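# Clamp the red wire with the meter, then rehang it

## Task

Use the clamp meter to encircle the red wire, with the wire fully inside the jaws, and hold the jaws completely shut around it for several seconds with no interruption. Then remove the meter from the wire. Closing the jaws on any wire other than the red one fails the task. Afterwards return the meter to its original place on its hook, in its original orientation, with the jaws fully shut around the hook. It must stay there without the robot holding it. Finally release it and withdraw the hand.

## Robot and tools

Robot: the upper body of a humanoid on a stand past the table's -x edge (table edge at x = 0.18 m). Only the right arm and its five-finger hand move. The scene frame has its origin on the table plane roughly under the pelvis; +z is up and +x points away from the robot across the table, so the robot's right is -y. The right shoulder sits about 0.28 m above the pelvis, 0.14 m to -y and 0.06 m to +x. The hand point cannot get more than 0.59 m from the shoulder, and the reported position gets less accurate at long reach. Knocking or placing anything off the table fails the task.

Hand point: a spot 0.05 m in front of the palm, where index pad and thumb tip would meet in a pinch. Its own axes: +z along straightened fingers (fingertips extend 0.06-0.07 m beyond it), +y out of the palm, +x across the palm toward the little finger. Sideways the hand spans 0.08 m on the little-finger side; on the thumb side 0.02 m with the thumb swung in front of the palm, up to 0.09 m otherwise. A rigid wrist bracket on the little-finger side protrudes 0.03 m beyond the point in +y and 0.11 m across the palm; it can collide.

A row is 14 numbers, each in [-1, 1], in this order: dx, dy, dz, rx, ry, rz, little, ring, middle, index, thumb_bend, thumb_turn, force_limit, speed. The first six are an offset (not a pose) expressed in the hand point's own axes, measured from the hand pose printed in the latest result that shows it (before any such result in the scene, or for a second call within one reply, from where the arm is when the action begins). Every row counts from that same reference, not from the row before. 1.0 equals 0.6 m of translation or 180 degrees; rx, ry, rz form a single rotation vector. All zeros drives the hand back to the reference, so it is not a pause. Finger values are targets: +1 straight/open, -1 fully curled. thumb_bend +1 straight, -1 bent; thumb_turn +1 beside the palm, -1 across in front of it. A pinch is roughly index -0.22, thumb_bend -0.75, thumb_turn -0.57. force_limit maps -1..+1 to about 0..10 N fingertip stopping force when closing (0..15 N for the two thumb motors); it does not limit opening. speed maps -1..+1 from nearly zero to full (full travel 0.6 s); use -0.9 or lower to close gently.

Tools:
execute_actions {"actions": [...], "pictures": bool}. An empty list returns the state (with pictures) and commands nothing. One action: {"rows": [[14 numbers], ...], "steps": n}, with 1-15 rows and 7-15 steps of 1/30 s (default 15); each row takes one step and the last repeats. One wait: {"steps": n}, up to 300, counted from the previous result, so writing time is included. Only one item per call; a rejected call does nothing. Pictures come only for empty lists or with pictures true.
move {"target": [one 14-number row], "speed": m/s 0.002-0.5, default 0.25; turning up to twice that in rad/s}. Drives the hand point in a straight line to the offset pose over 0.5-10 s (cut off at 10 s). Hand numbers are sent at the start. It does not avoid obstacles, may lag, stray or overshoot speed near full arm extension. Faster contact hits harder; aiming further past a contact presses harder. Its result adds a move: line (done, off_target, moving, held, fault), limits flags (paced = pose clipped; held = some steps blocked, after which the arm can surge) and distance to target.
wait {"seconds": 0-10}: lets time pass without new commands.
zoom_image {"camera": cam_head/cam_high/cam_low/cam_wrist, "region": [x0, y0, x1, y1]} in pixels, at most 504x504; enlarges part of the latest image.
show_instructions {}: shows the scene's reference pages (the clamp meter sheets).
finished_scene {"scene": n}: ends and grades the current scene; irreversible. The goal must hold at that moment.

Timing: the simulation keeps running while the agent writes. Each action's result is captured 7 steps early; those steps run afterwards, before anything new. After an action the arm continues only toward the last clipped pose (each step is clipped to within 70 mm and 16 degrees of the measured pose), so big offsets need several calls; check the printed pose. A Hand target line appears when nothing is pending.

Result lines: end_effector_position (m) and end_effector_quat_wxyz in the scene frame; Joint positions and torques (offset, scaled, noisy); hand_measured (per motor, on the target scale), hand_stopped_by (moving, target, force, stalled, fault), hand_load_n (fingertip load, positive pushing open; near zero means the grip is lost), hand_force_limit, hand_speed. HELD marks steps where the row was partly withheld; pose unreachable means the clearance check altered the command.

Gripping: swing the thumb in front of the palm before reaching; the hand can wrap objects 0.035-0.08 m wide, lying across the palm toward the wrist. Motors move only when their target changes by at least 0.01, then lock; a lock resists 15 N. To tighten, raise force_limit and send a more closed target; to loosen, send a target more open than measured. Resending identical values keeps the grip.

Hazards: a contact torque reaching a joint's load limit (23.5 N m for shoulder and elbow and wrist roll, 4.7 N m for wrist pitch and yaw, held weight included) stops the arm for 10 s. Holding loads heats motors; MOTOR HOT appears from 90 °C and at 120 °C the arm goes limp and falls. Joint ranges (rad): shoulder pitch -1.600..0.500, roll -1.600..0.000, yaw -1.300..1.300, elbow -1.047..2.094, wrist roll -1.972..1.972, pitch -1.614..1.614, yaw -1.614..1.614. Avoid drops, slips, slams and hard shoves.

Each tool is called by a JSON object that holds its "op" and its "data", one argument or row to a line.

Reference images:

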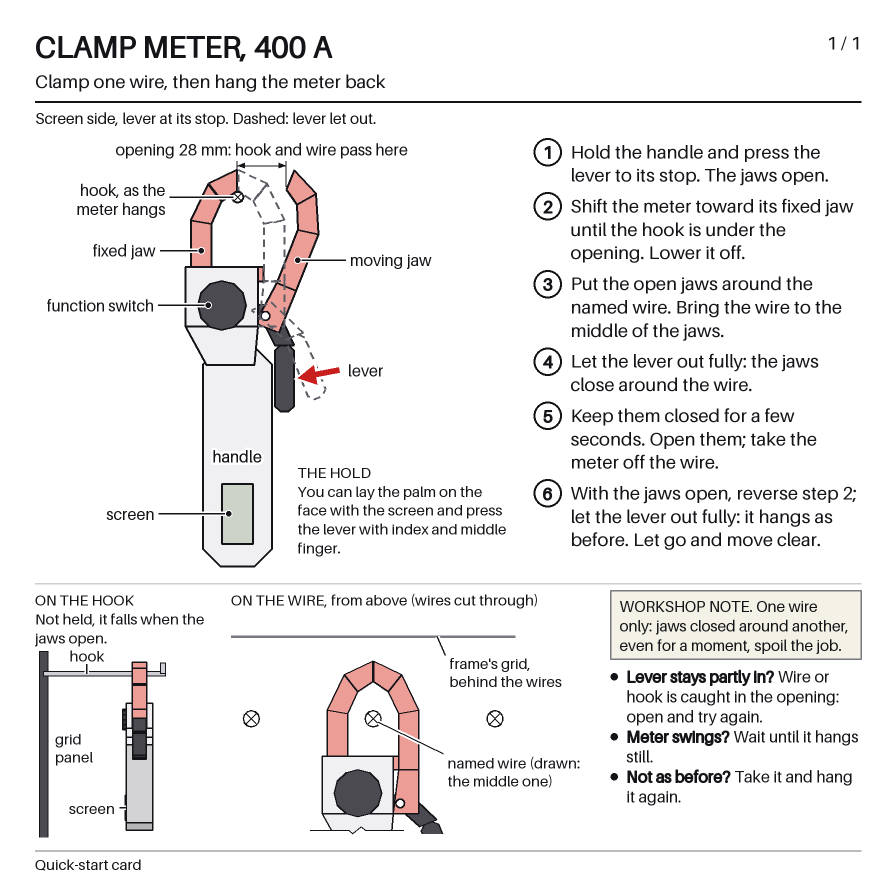

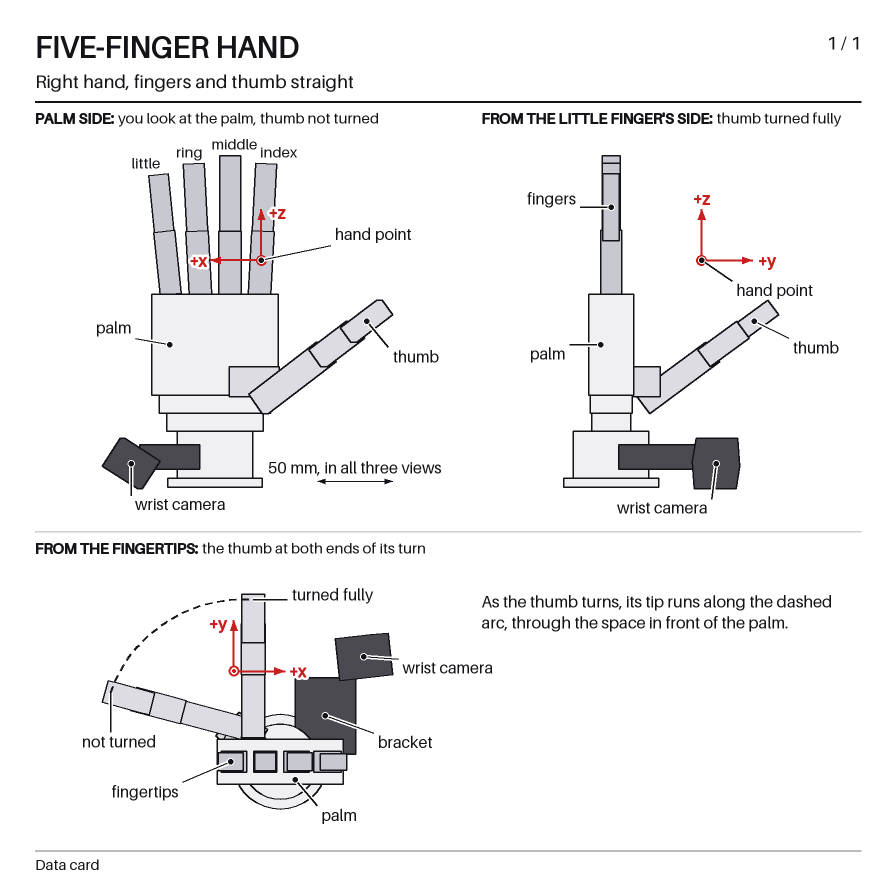

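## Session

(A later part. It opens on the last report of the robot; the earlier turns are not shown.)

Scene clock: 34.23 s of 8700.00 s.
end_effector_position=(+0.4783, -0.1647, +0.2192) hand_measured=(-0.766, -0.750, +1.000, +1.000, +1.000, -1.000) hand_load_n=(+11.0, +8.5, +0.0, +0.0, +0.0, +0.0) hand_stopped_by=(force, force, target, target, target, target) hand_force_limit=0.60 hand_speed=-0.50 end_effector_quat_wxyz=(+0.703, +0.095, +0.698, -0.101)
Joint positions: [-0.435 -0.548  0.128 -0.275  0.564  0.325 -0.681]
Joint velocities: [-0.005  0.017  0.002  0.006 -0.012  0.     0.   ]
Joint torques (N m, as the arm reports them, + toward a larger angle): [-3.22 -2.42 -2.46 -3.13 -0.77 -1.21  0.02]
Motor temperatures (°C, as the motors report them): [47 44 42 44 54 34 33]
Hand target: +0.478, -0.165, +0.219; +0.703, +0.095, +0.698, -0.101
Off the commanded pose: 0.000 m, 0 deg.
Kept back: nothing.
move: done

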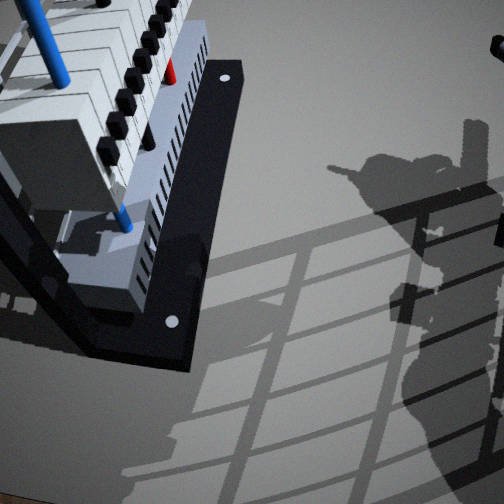

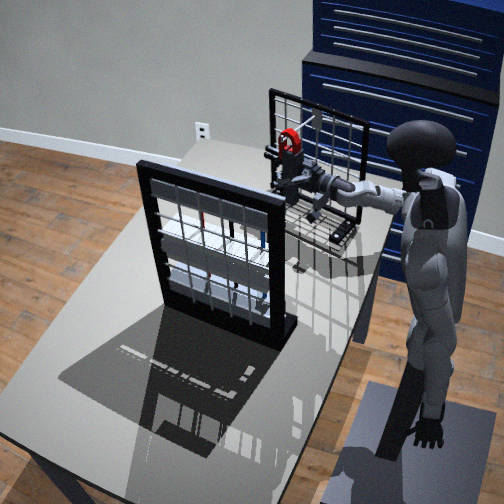

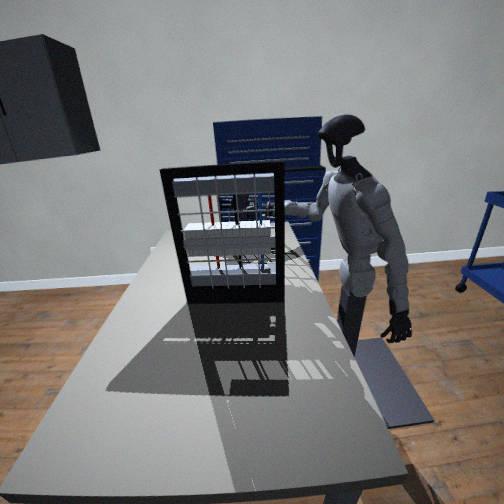

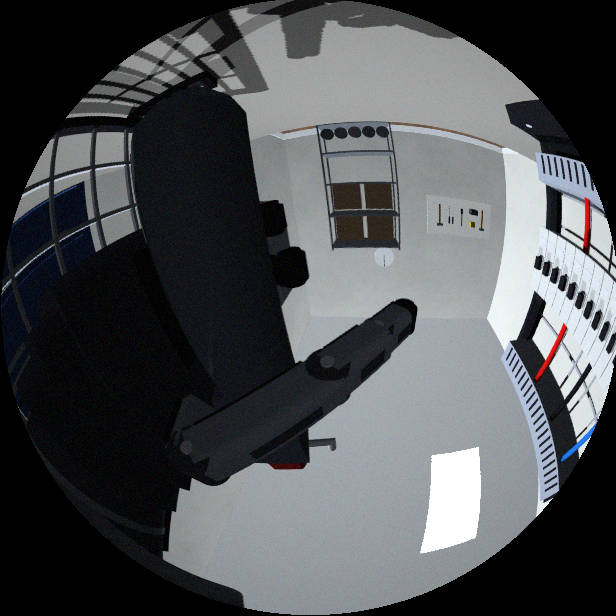

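{"op": "move", "data": {
  "target": [0,0,0,0,0,0,-0.9,-0.9,1,1,-0.9,-1,0.2,-0.3],
  "speed": 0.03
}}

Scene clock: 37.37 s of 8700.00 s.
end_effector_position=(+0.4783, -0.1646, +0.2192) hand_measured=(-0.766, -0.750, +1.000, +1.000, -0.382, -1.000) hand_load_n=(+11.5, +8.5, +0.0, +0.0, +10.0, +2.0) hand_stopped_by=(force, force, target, target, force, target) hand_force_limit=0.20 hand_speed=-0.30 end_effector_quat_wxyz=(+0.703, +0.095, +0.698, -0.101)
Joint positions: [-0.435 -0.548  0.128 -0.275  0.564  0.325 -0.681]
Joint velocities: [ 0.014 -0.002 -0.002  0.018  0.     0.     0.   ]
Joint torques (N m, as the arm reports them, + toward a larger angle): [-3.22 -2.44 -2.39 -3.19 -1.01 -1.22  0.03]
Motor temperatures (°C, as the motors report them): [48 44 42 44 54 34 33]
Hand target: +0.478, -0.165, +0.219; +0.703, +0.095, +0.698, -0.101
Off the commanded pose: 0.000 m, 0 deg.
Kept back: nothing.
move: done

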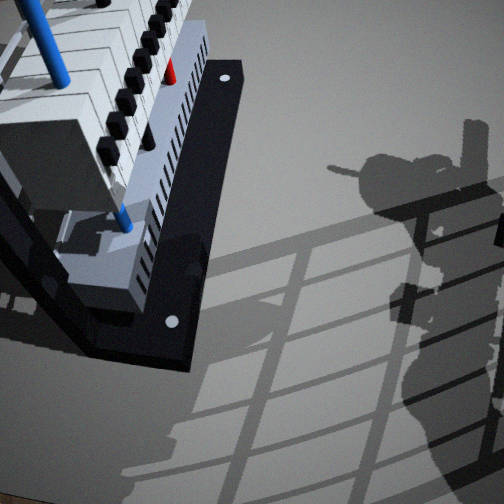

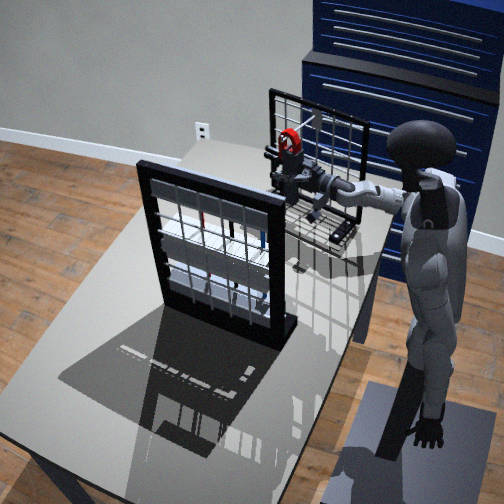

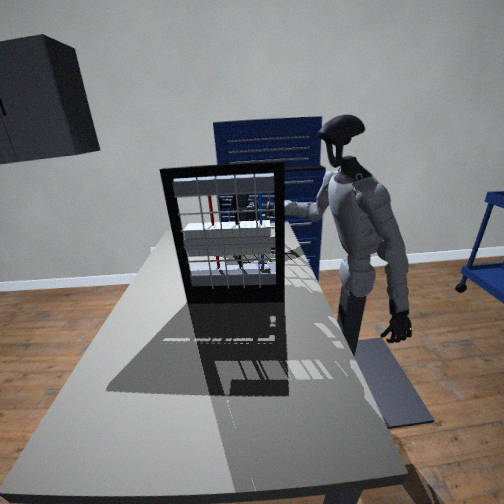

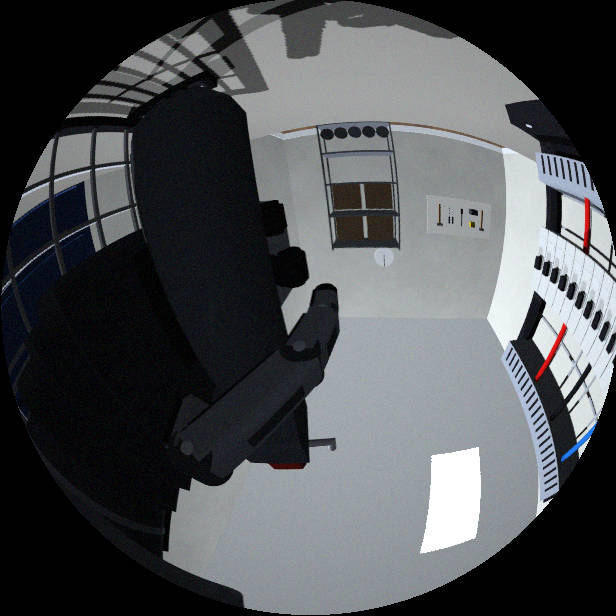

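{"op": "move", "data": {
  "target": [0,0,0,0,0,0,-0.9,-0.9,-0.8,-0.8,-0.9,-1,0.6,-0.3],
  "speed": 0.03
}}

{"op": "zoom_image", "data": {
  "camera": "cam_high",
  "region": [255, 110, 355, 230]
}}

Scene clock: 39.13 s of 8700.00 s.
end_effector_position=(+0.4782, -0.1646, +0.2191) hand_measured=(-0.766, -0.750, -0.288, -0.348, -0.382, -1.000) hand_load_n=(+11.0, +8.5, +9.5, +12.0, +11.5, +1.5) hand_stopped_by=(force, force, force, force, force, target) hand_force_limit=0.60 hand_speed=-0.30 end_effector_quat_wxyz=(+0.703, +0.095, +0.698, -0.101)
Joint positions: [-0.434 -0.548  0.128 -0.275  0.564  0.325 -0.681]
Joint velocities: [ 0.     0.     0.008 -0.009 -0.006  0.     0.   ]
Joint torques (N m, as the arm reports them, + toward a larger angle): [-3.16 -2.48 -2.68 -3.15 -0.9  -1.23  0.03]
Motor temperatures (°C, as the motors report them): [48 44 42 44 54 34 33]
Hand target: +0.478, -0.165, +0.219; +0.703, +0.095, +0.698, -0.101
Off the commanded pose: 0.000 m, 0 deg.
Kept back: nothing.
move: done

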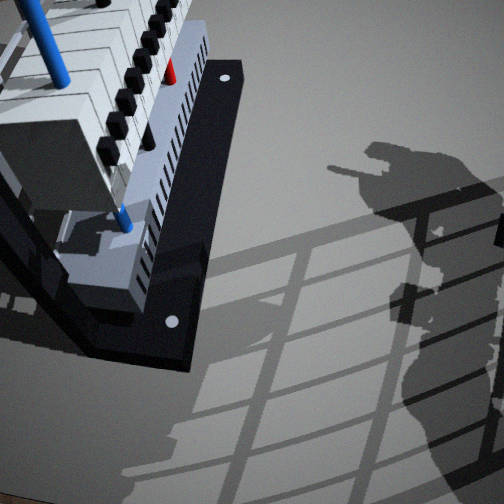

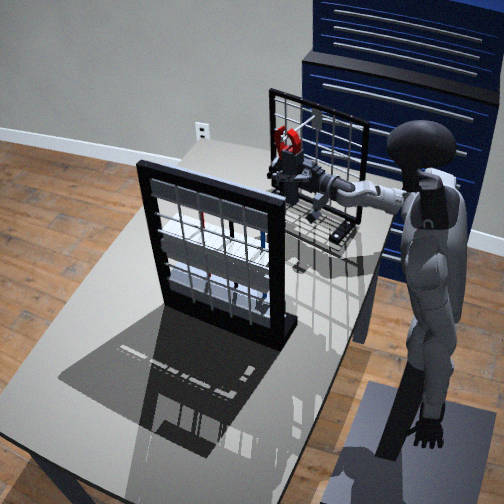

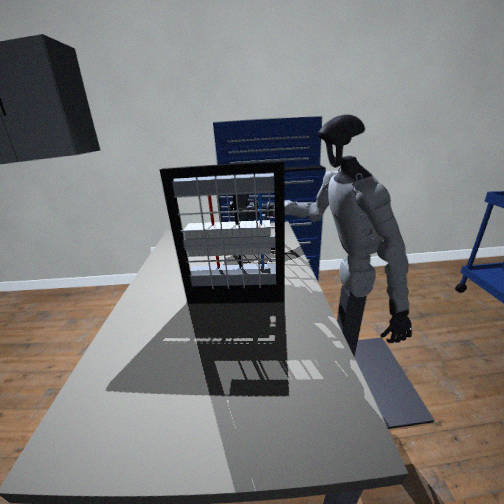

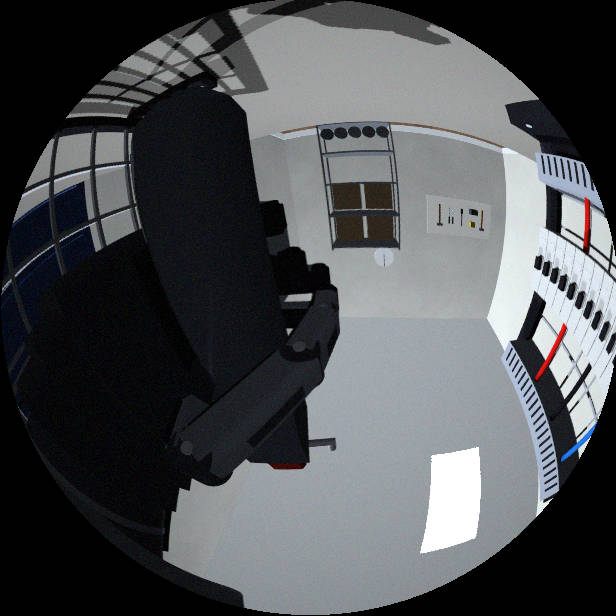

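Region (255, 110, 355, 230) of cam_high's 504x504 image, scaled by 4.200, with more detail than that image has.

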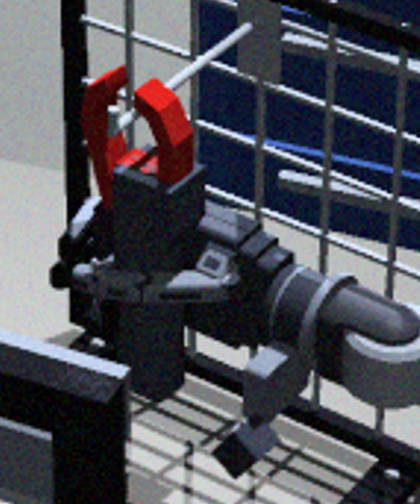

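{"op": "zoom_image", "data": {
  "camera": "cam_high",
  "region": [262, 115, 322, 190]
}}

{"op": "zoom_image", "data": {
  "camera": "cam_wrist",
  "region": [230, 180, 400, 360]
}}

{"op": "zoom_image", "data": {
  "camera": "cam_head",
  "region": [300, 100, 504, 300]
}}

Region (262, 115, 322, 190) of cam_high's 504x504 image, scaled by 6.720, with more detail than that image has; it fills the left 403 columns of this view, and the rest is white.

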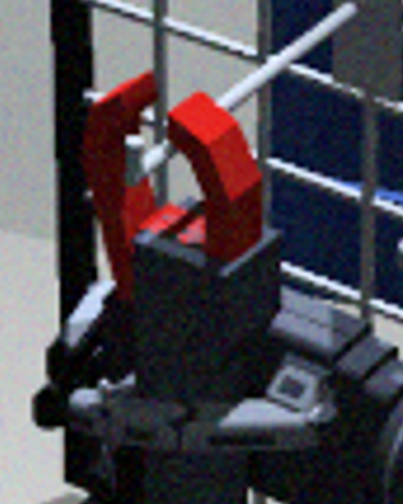

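Region (230, 180, 400, 360) of cam_wrist's 616x616 image, scaled by 2.800, with more detail than that image has.

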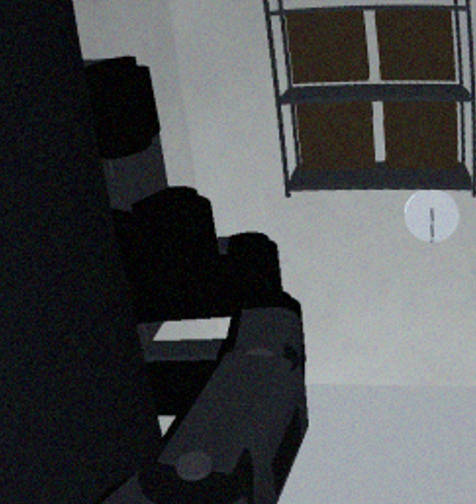

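Region (300, 100, 504, 300) of cam_head's 504x504 image, scaled by 2.471, with more detail than that image has; it fills the top 494 rows of this view, and the rest is white.

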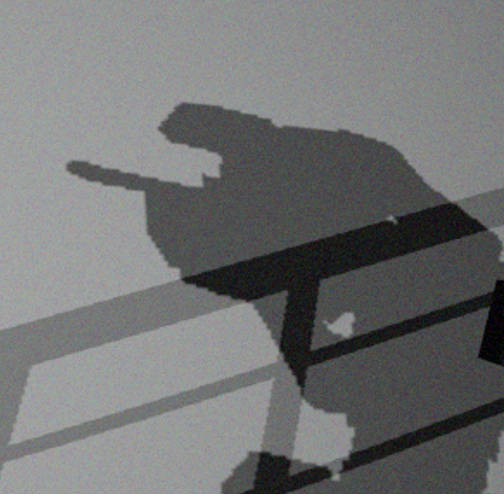

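{"op": "move", "data": {
  "target": [0,0,0,0,0,0,-0.9,-0.9,-0.85,-0.85,-0.9,-1,1,-0.3],
  "speed": 0.03
}}

{"op": "zoom_image", "data": {
  "camera": "cam_high",
  "region": [262, 115, 322, 190]
}}

Scene clock: 41.47 s of 8700.00 s.
end_effector_position=(+0.4782, -0.1646, +0.2191) hand_measured=(-0.766, -0.750, -0.288, -0.348, -0.382, -1.000) hand_load_n=(+11.0, +8.5, +10.0, +12.0, +11.5, +1.5) hand_stopped_by=(force, force, force, force, force, target) hand_force_limit=1.00 hand_speed=-0.30 end_effector_quat_wxyz=(+0.703, +0.095, +0.698, -0.101)
Joint positions: [-0.434 -0.548  0.128 -0.275  0.564  0.325 -0.681]
Joint velocities: [-0.002  0.002  0.    -0.005  0.002  0.     0.   ]
Joint torques (N m, as the arm reports them, + toward a larger angle): [-3.14 -2.37 -2.61 -3.22 -0.91 -1.2   0.03]
Motor temperatures (°C, as the motors report them): [48 44 42 44 54 34 33]
Hand target: +0.478, -0.165, +0.219; +0.703, +0.095, +0.698, -0.101
Off the commanded pose: 0.000 m, 0 deg.
Kept back: nothing.
move: done

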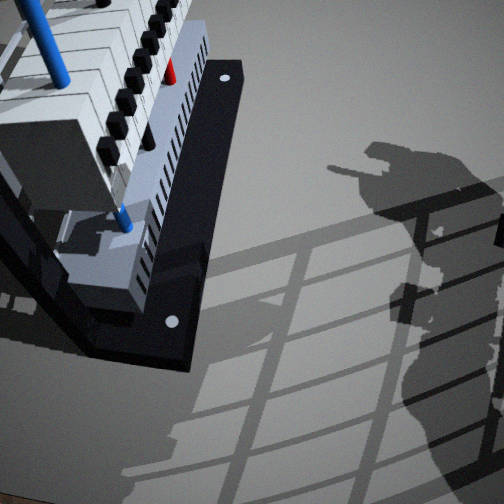

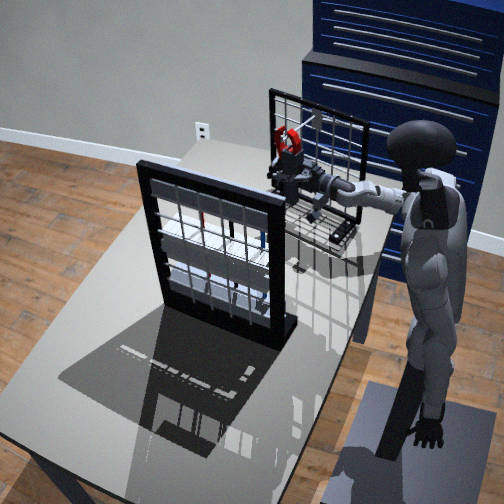

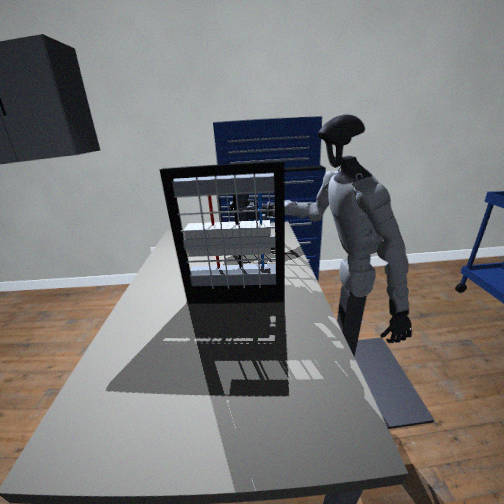

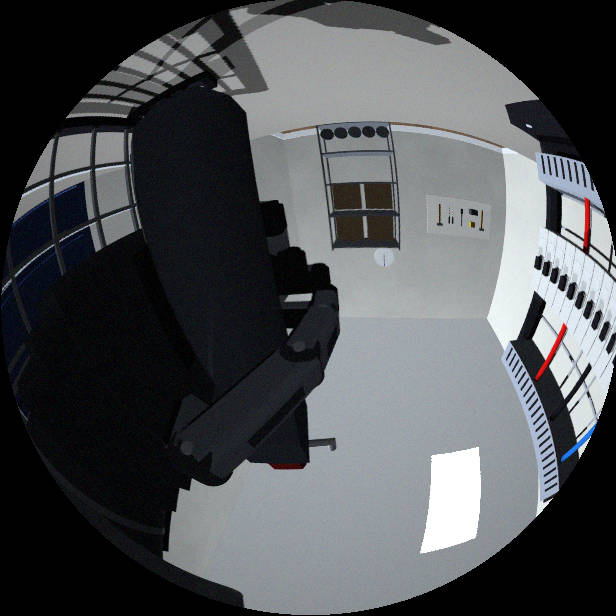

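Region (262, 115, 322, 190) of cam_high's 504x504 image, scaled by 6.720, with more detail than that image has; it fills the left 403 columns of this view, and the rest is white.

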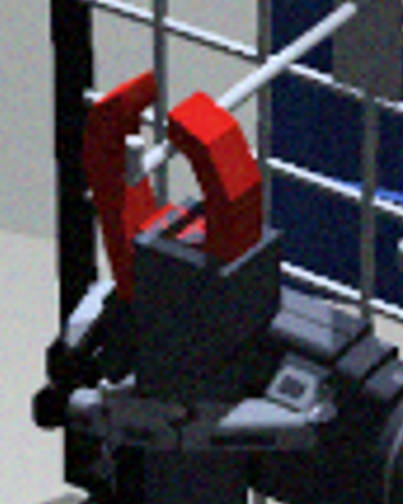

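{"op": "move", "data": {
  "target": [-0.002,0,-0.021,0,0,0,-0.9,-0.9,-0.85,-0.85,-0.9,-1,1,-0.3],
  "speed": 0.03
}}

{"op": "zoom_image", "data": {
  "camera": "cam_high",
  "region": [262, 115, 322, 190]
}}

Scene clock: 42.93 s of 8700.00 s.
end_effector_position=(+0.4664, -0.1606, +0.2206) hand_measured=(-0.766, -0.750, -0.288, -0.348, -0.382, -1.000) hand_load_n=(+11.0, +8.5, +10.0, +12.0, +11.5, +1.5) hand_stopped_by=(force, force, force, force, force, target) hand_force_limit=1.00 hand_speed=-0.30 end_effector_quat_wxyz=(+0.703, +0.095, +0.698, -0.100)
Joint positions: [-0.387 -0.548  0.13  -0.358  0.565  0.349 -0.711]
Joint velocities: [ 0.014 -0.003  0.008  0.     0.005  0.     0.   ]
Joint torques (N m, as the arm reports them, + toward a larger angle): [-3.61 -2.44 -3.42 -4.24 -1.18 -1.67 -0.08]
Motor temperatures (°C, as the motors report them): [49 44 42 44 54 35 33]
Hand target: +0.466, -0.161, +0.220; +0.703, +0.096, +0.698, -0.100
Off the commanded pose: 0.001 m, 0 deg.
Kept back: nothing.
move: done

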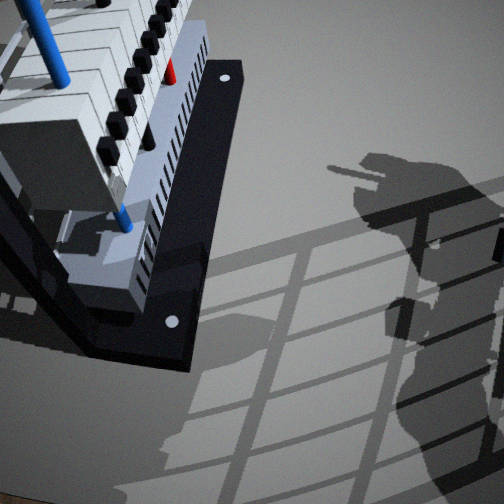

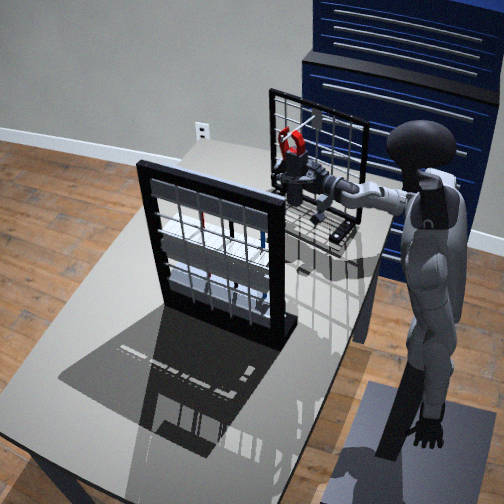

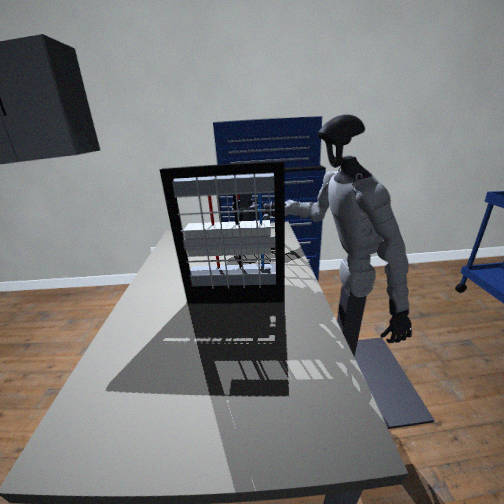

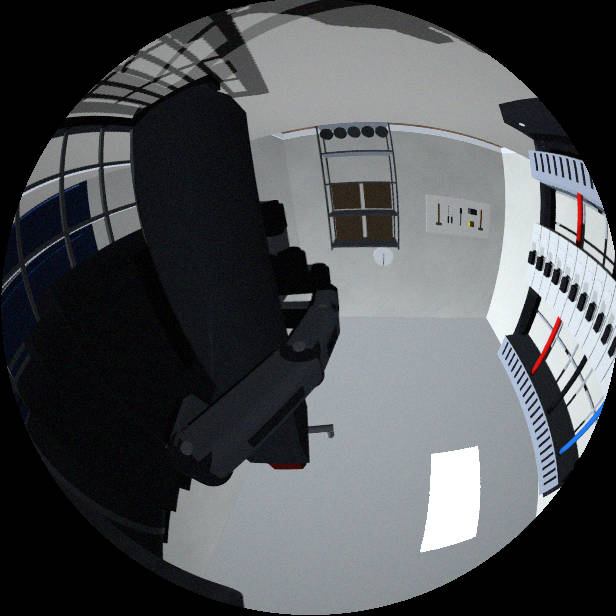

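Region (262, 115, 322, 190) of cam_high's 504x504 image, scaled by 6.720, with more detail than that image has; it fills the left 403 columns of this view, and the rest is white.

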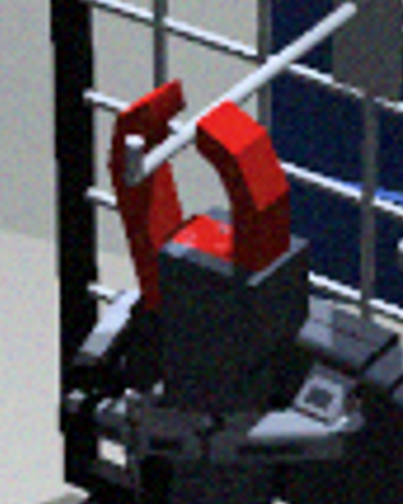

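{"op": "move", "data": {
  "target": [0.055,0,0,0,0,0,-0.9,-0.9,-0.85,-0.85,-0.9,-1,1,-0.3],
  "speed": 0.04
}}

{"op": "zoom_image", "data": {
  "camera": "cam_high",
  "region": [255, 110, 355, 230]
}}

Scene clock: 44.30 s of 8700.00 s.
end_effector_position=(+0.4657, -0.1617, +0.1881) hand_measured=(-0.766, -0.750, -0.288, -0.348, -0.382, -1.000) hand_load_n=(+11.0, +8.5, +10.0, +12.0, +11.5, +1.5) hand_stopped_by=(force, force, force, force, force, target) hand_force_limit=1.00 hand_speed=-0.30 end_effector_quat_wxyz=(+0.703, +0.096, +0.698, -0.100)
Joint positions: [-0.341 -0.508  0.187 -0.2    0.488  0.154 -0.658]
Joint velocities: [-0.002 -0.002  0.009  0.    -0.006 -0.009  0.   ]
Joint torques (N m, as the arm reports them, + toward a larger angle): [-3.51 -2.38 -2.67 -3.85 -1.18 -1.92  0.04]
Motor temperatures (°C, as the motors report them): [49 44 42 44 54 35 33]
Hand target: +0.466, -0.161, +0.188; +0.703, +0.094, +0.697, -0.100
Off the commanded pose: 0.001 m, 0 deg.
Kept back: nothing.
move: done

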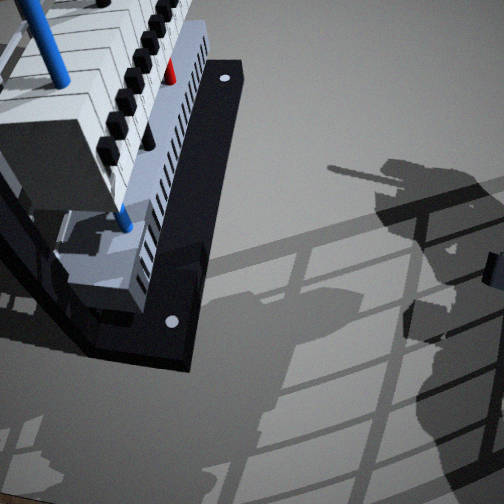

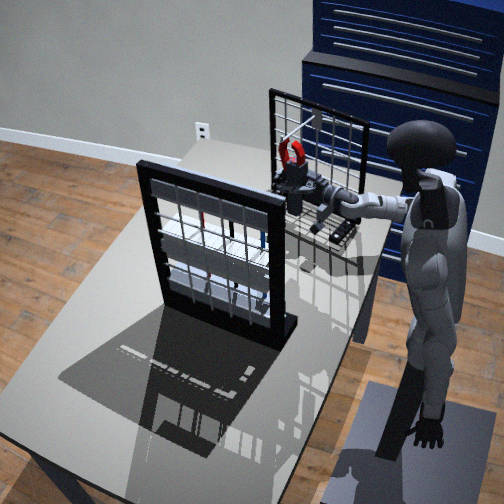

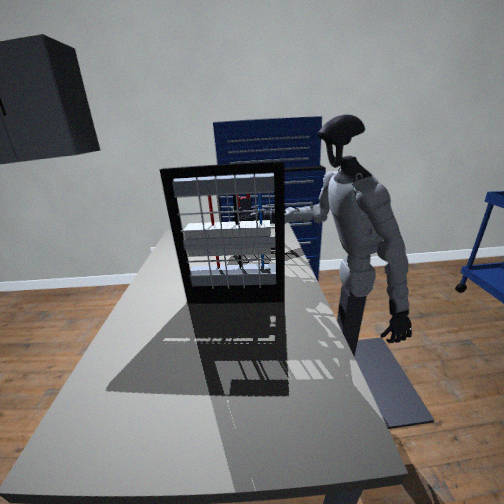

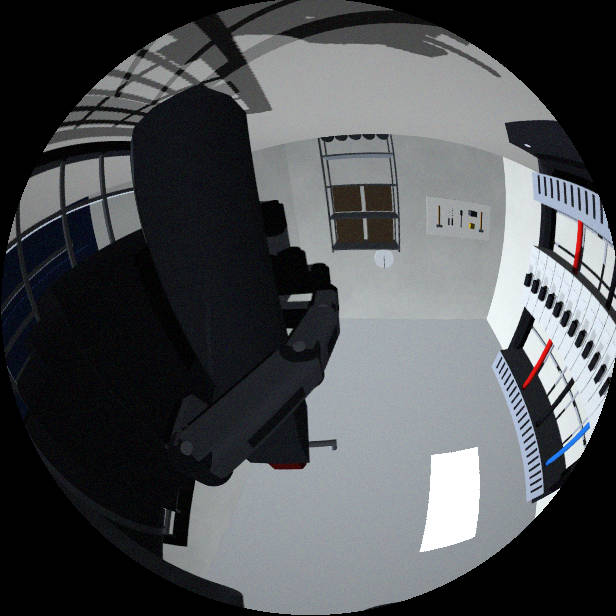

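Region (255, 110, 355, 230) of cam_high's 504x504 image, scaled by 4.200, with more detail than that image has.

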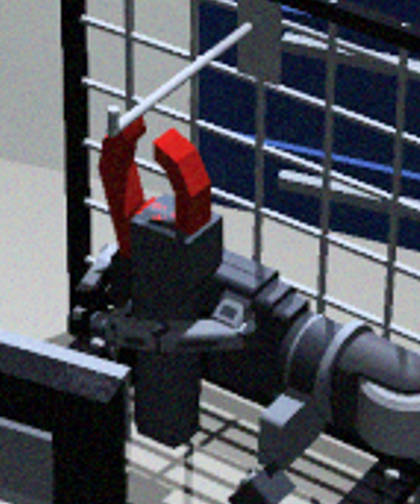

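{"op": "zoom_image", "data": {
  "camera": "cam_wrist",
  "region": [460, 160, 616, 500]
}}

{"op": "zoom_image", "data": {
  "camera": "cam_low",
  "region": [155, 155, 305, 310]
}}

Region (460, 160, 616, 500) of cam_wrist's 616x616 image, scaled by 1.482, with more detail than that image has; it fills the left 231 columns of this view, and the rest is white.

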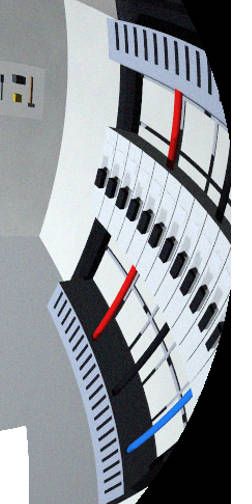

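Region (155, 155, 305, 310) of cam_low's 504x504 image, scaled by 3.252, with more detail than that image has; it fills the left 488 columns of this view, and the rest is white.

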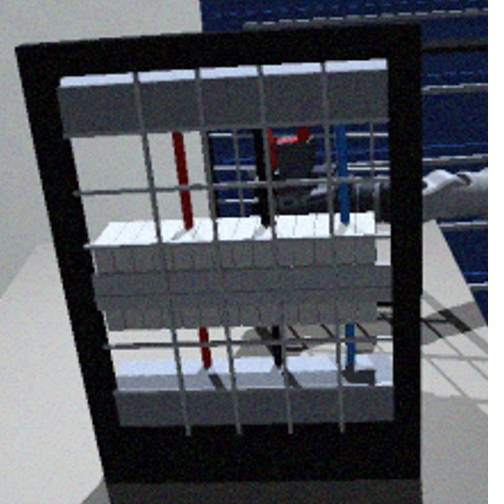

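{"op": "move", "data": {
  "target": [0,0.1135,-0.0683,0,0,0,-0.9,-0.9,-0.85,-0.85,-0.9,-1,1,-0.3],
  "speed": 0.12
}}

Scene clock: 54.07 s of 8700.00 s.
end_effector_position=(+0.4448, -0.0849, +0.1858) hand_measured=(-0.766, -0.750, -0.288, -0.348, -0.382, -1.000) hand_load_n=(+11.0, +8.5, +10.0, +12.0, +11.5, +1.5) hand_stopped_by=(force, force, force, force, force, target) hand_force_limit=1.00 hand_speed=-0.30 end_effector_quat_wxyz=(+0.700, +0.099, +0.701, -0.095)
Joint positions: [-0.375 -0.319  0.426 -0.301  0.33   0.254 -0.909]
Joint velocities: [-0.009 -0.003 -0.003  0.003 -0.005  0.    -0.007]
Joint torques (N m, as the arm reports them, + toward a larger angle): [-3.6  -1.03 -1.86 -4.26 -1.29 -1.49 -0.04]
Motor temperatures (°C, as the motors report them): [50 45 42 45 54 38 33]
Hand target: +0.445, -0.085, +0.187; +0.701, +0.099, +0.699, -0.098
Off the commanded pose: 0.002 m, 1 deg.
Kept back: nothing.
After step 90, 5.77 s passed at rest.
move: done

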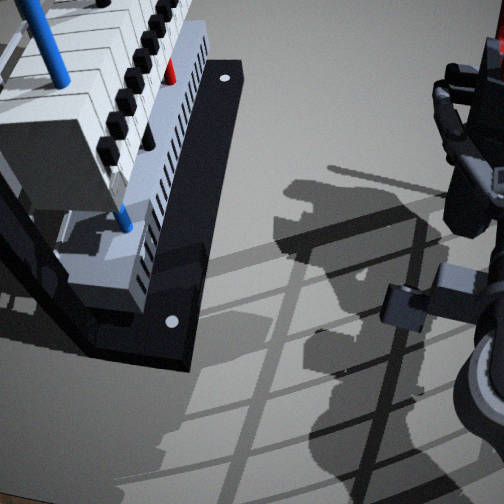

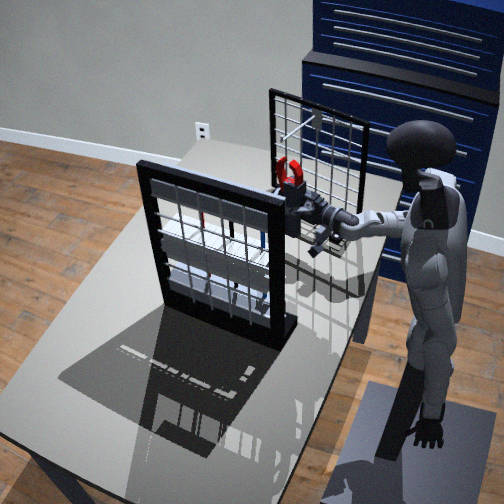

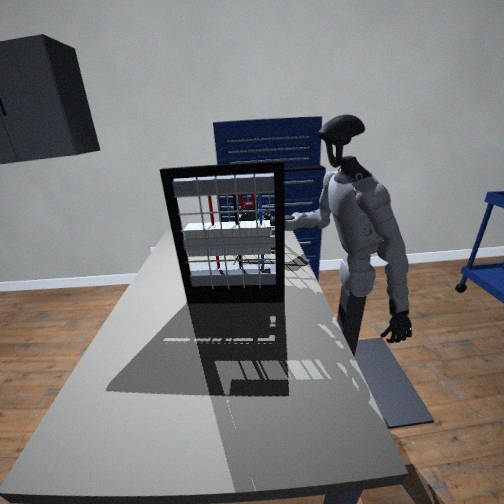

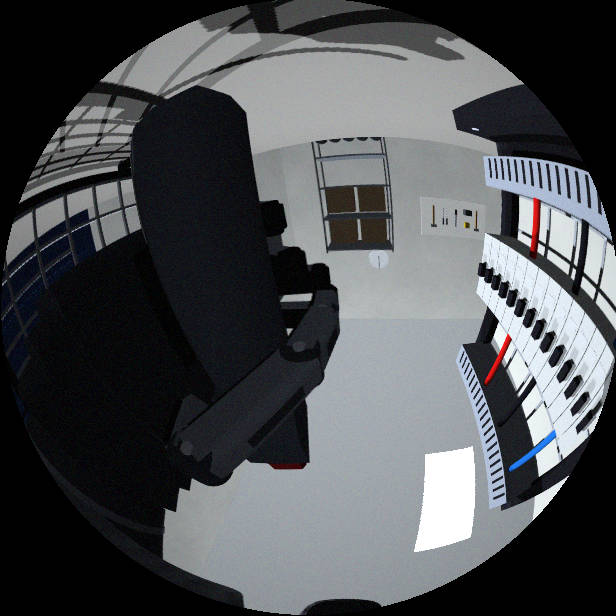

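{"op": "move", "data": {
  "target": [-0.136,0.1632,-0.0373,-0.1122,-0.1127,-0.4926,-0.9,-0.9,-0.85,-0.85,-0.9,-1,1,-0.3],
  "speed": 0.3
}}

Scene clock: 59.03 s of 8700.00 s.
end_effector_position=(+0.4509, +0.0216, +0.2603) hand_measured=(-0.766, -0.750, -0.288, -0.348, -0.382, -1.000) hand_load_n=(+11.0, +8.5, +10.0, +12.0, +11.5, +1.5) hand_stopped_by=(force, force, force, force, force, target) hand_force_limit=1.00 hand_speed=-0.30 end_effector_quat_wxyz=(+0.536, -0.559, +0.447, -0.448)
Joint positions: [-1.576 -0.676  1.255 -0.477 -0.807  1.474  0.701]
Joint velocities: [ 0.006  0.023  0.002  0.041 -0.091  0.     0.102]
Joint torques (N m, as the arm reports them, + toward a larger angle): [-5.15 -1.3  -4.46 -0.69 -2.13 -0.1  -0.92]
Motor temperatures (°C, as the motors report them): [52 44 42 45 54 37 34]
Hand target: +0.451, +0.022, +0.260; +0.535, -0.560, +0.446, -0.448
Off the commanded pose: 0.010 m, 2 deg.
joint sent to its limit — the command would take joint 1 (shoulder pitch) past its lower limit, so that joint was sent only as far as its limit.
Kept back: nothing.
move: off_target

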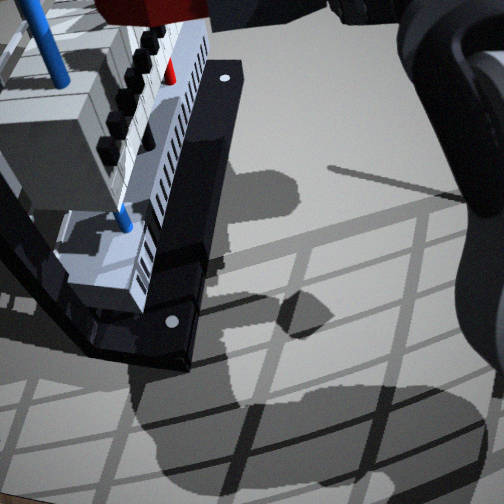

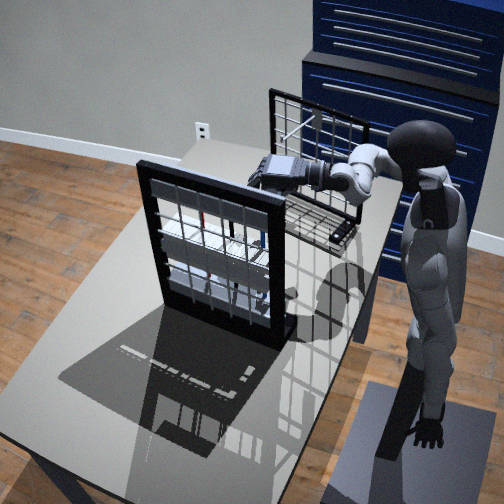

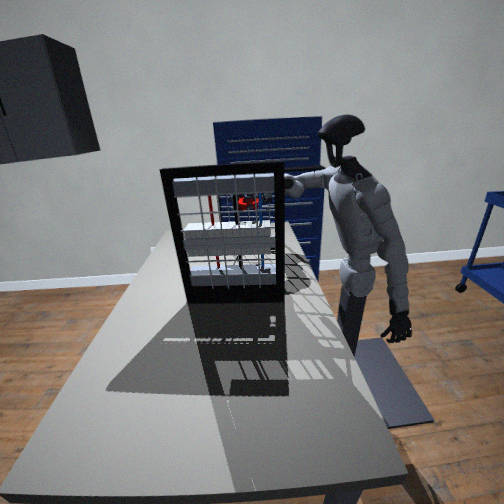

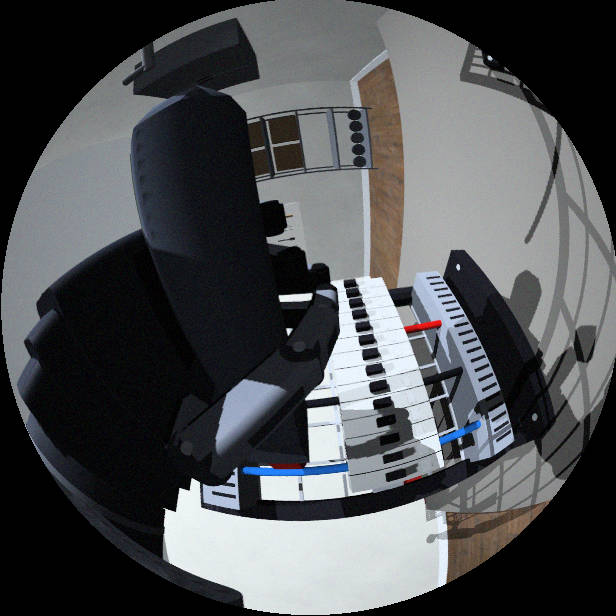

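{"op": "zoom_image", "data": {
  "camera": "cam_low",
  "region": [170, 160, 290, 250]
}}

{"op": "zoom_image", "data": {
  "camera": "cam_high",
  "region": [170, 130, 320, 260]
}}

Region (170, 160, 290, 250) of cam_low's 504x504 image, scaled by 4.200, with more detail than that image has; it fills the top 378 rows of this view, and the rest is white.

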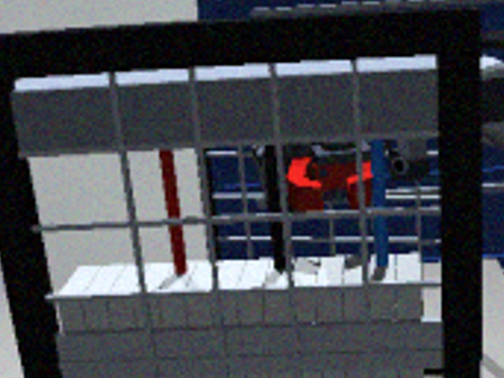

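Region (170, 130, 320, 260) of cam_high's 504x504 image, scaled by 3.360, with more detail than that image has; it fills the top 437 rows of this view, and the rest is white.

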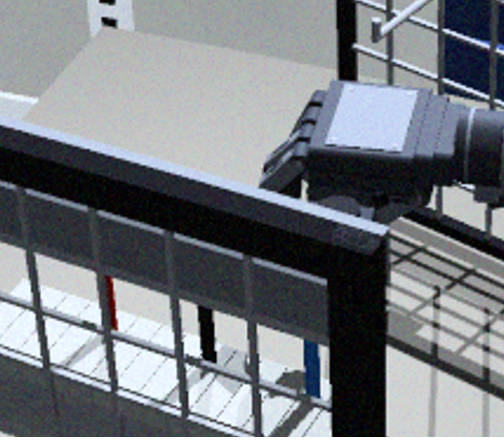

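{"op": "move", "data": {
  "target": [0.0422,-0.0112,0.1768,0,0,0,-0.9,-0.9,-0.85,-0.85,-0.9,-1,1,-0.3],
  "speed": 0.12
}}

{"op": "zoom_image", "data": {
  "camera": "cam_low",
  "region": [170, 160, 290, 250]
}}

Scene clock: 61.70 s of 8700.00 s.
end_effector_position=(+0.5595, +0.0156, +0.2629) hand_measured=(-0.766, -0.750, -0.288, -0.348, -0.382, -1.000) hand_load_n=(+11.0, +8.5, +10.0, +12.0, +11.5, +1.5) hand_stopped_by=(force, force, force, force, force, target) hand_force_limit=1.00 hand_speed=-0.30 end_effector_quat_wxyz=(+0.536, -0.560, +0.448, -0.446)
Joint positions: [-1.572 -0.506  0.926  0.382 -0.528  0.702  0.338]
Joint velocities: [ 0.017  0.015 -0.023  0.014  0.     0.     0.   ]
Joint torques (N m, as the arm reports them, + toward a larger angle): [-6.54 -1.93 -4.44 -1.58 -1.39 -0.07 -1.07]
Motor temperatures (°C, as the motors report them): [54 44 43 44 54 36 35]
Hand target: +0.560, +0.017, +0.264; +0.538, -0.559, +0.448, -0.444
Off the commanded pose: 0.003 m, 0 deg.
Kept back: nothing.
move: done

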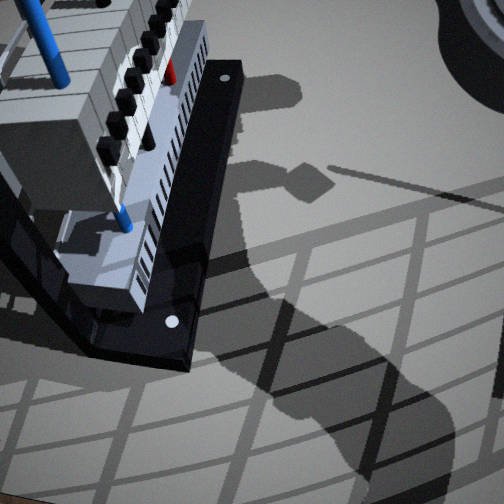

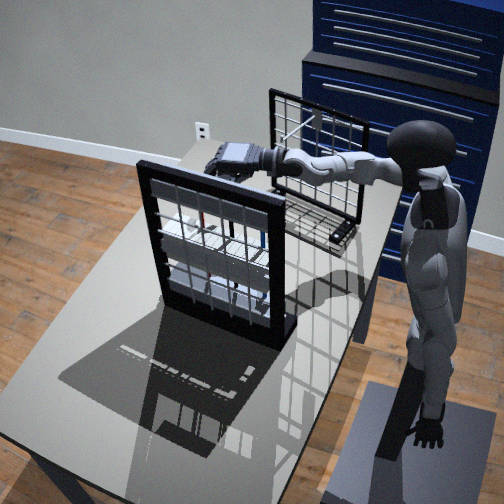

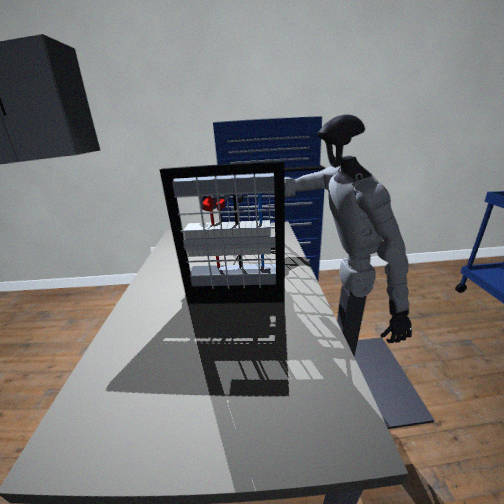

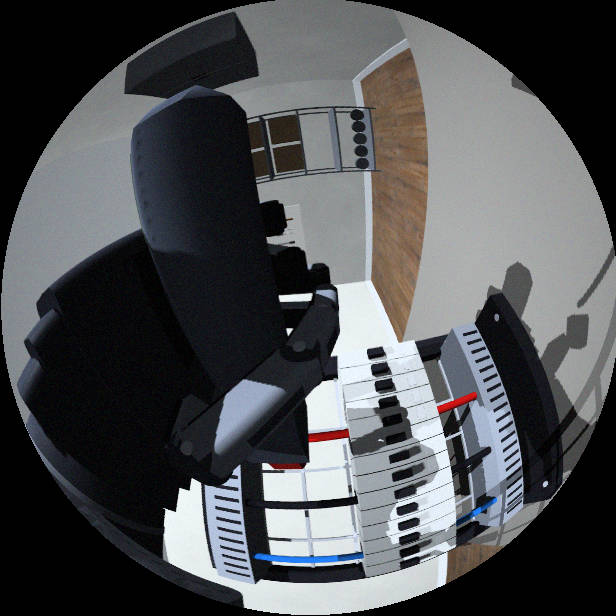

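Region (170, 160, 290, 250) of cam_low's 504x504 image, scaled by 4.200, with more detail than that image has; it fills the top 378 rows of this view, and the rest is white.

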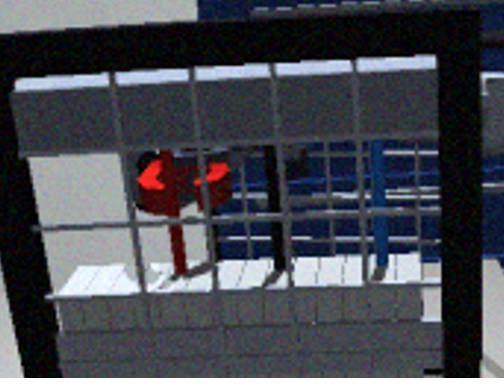

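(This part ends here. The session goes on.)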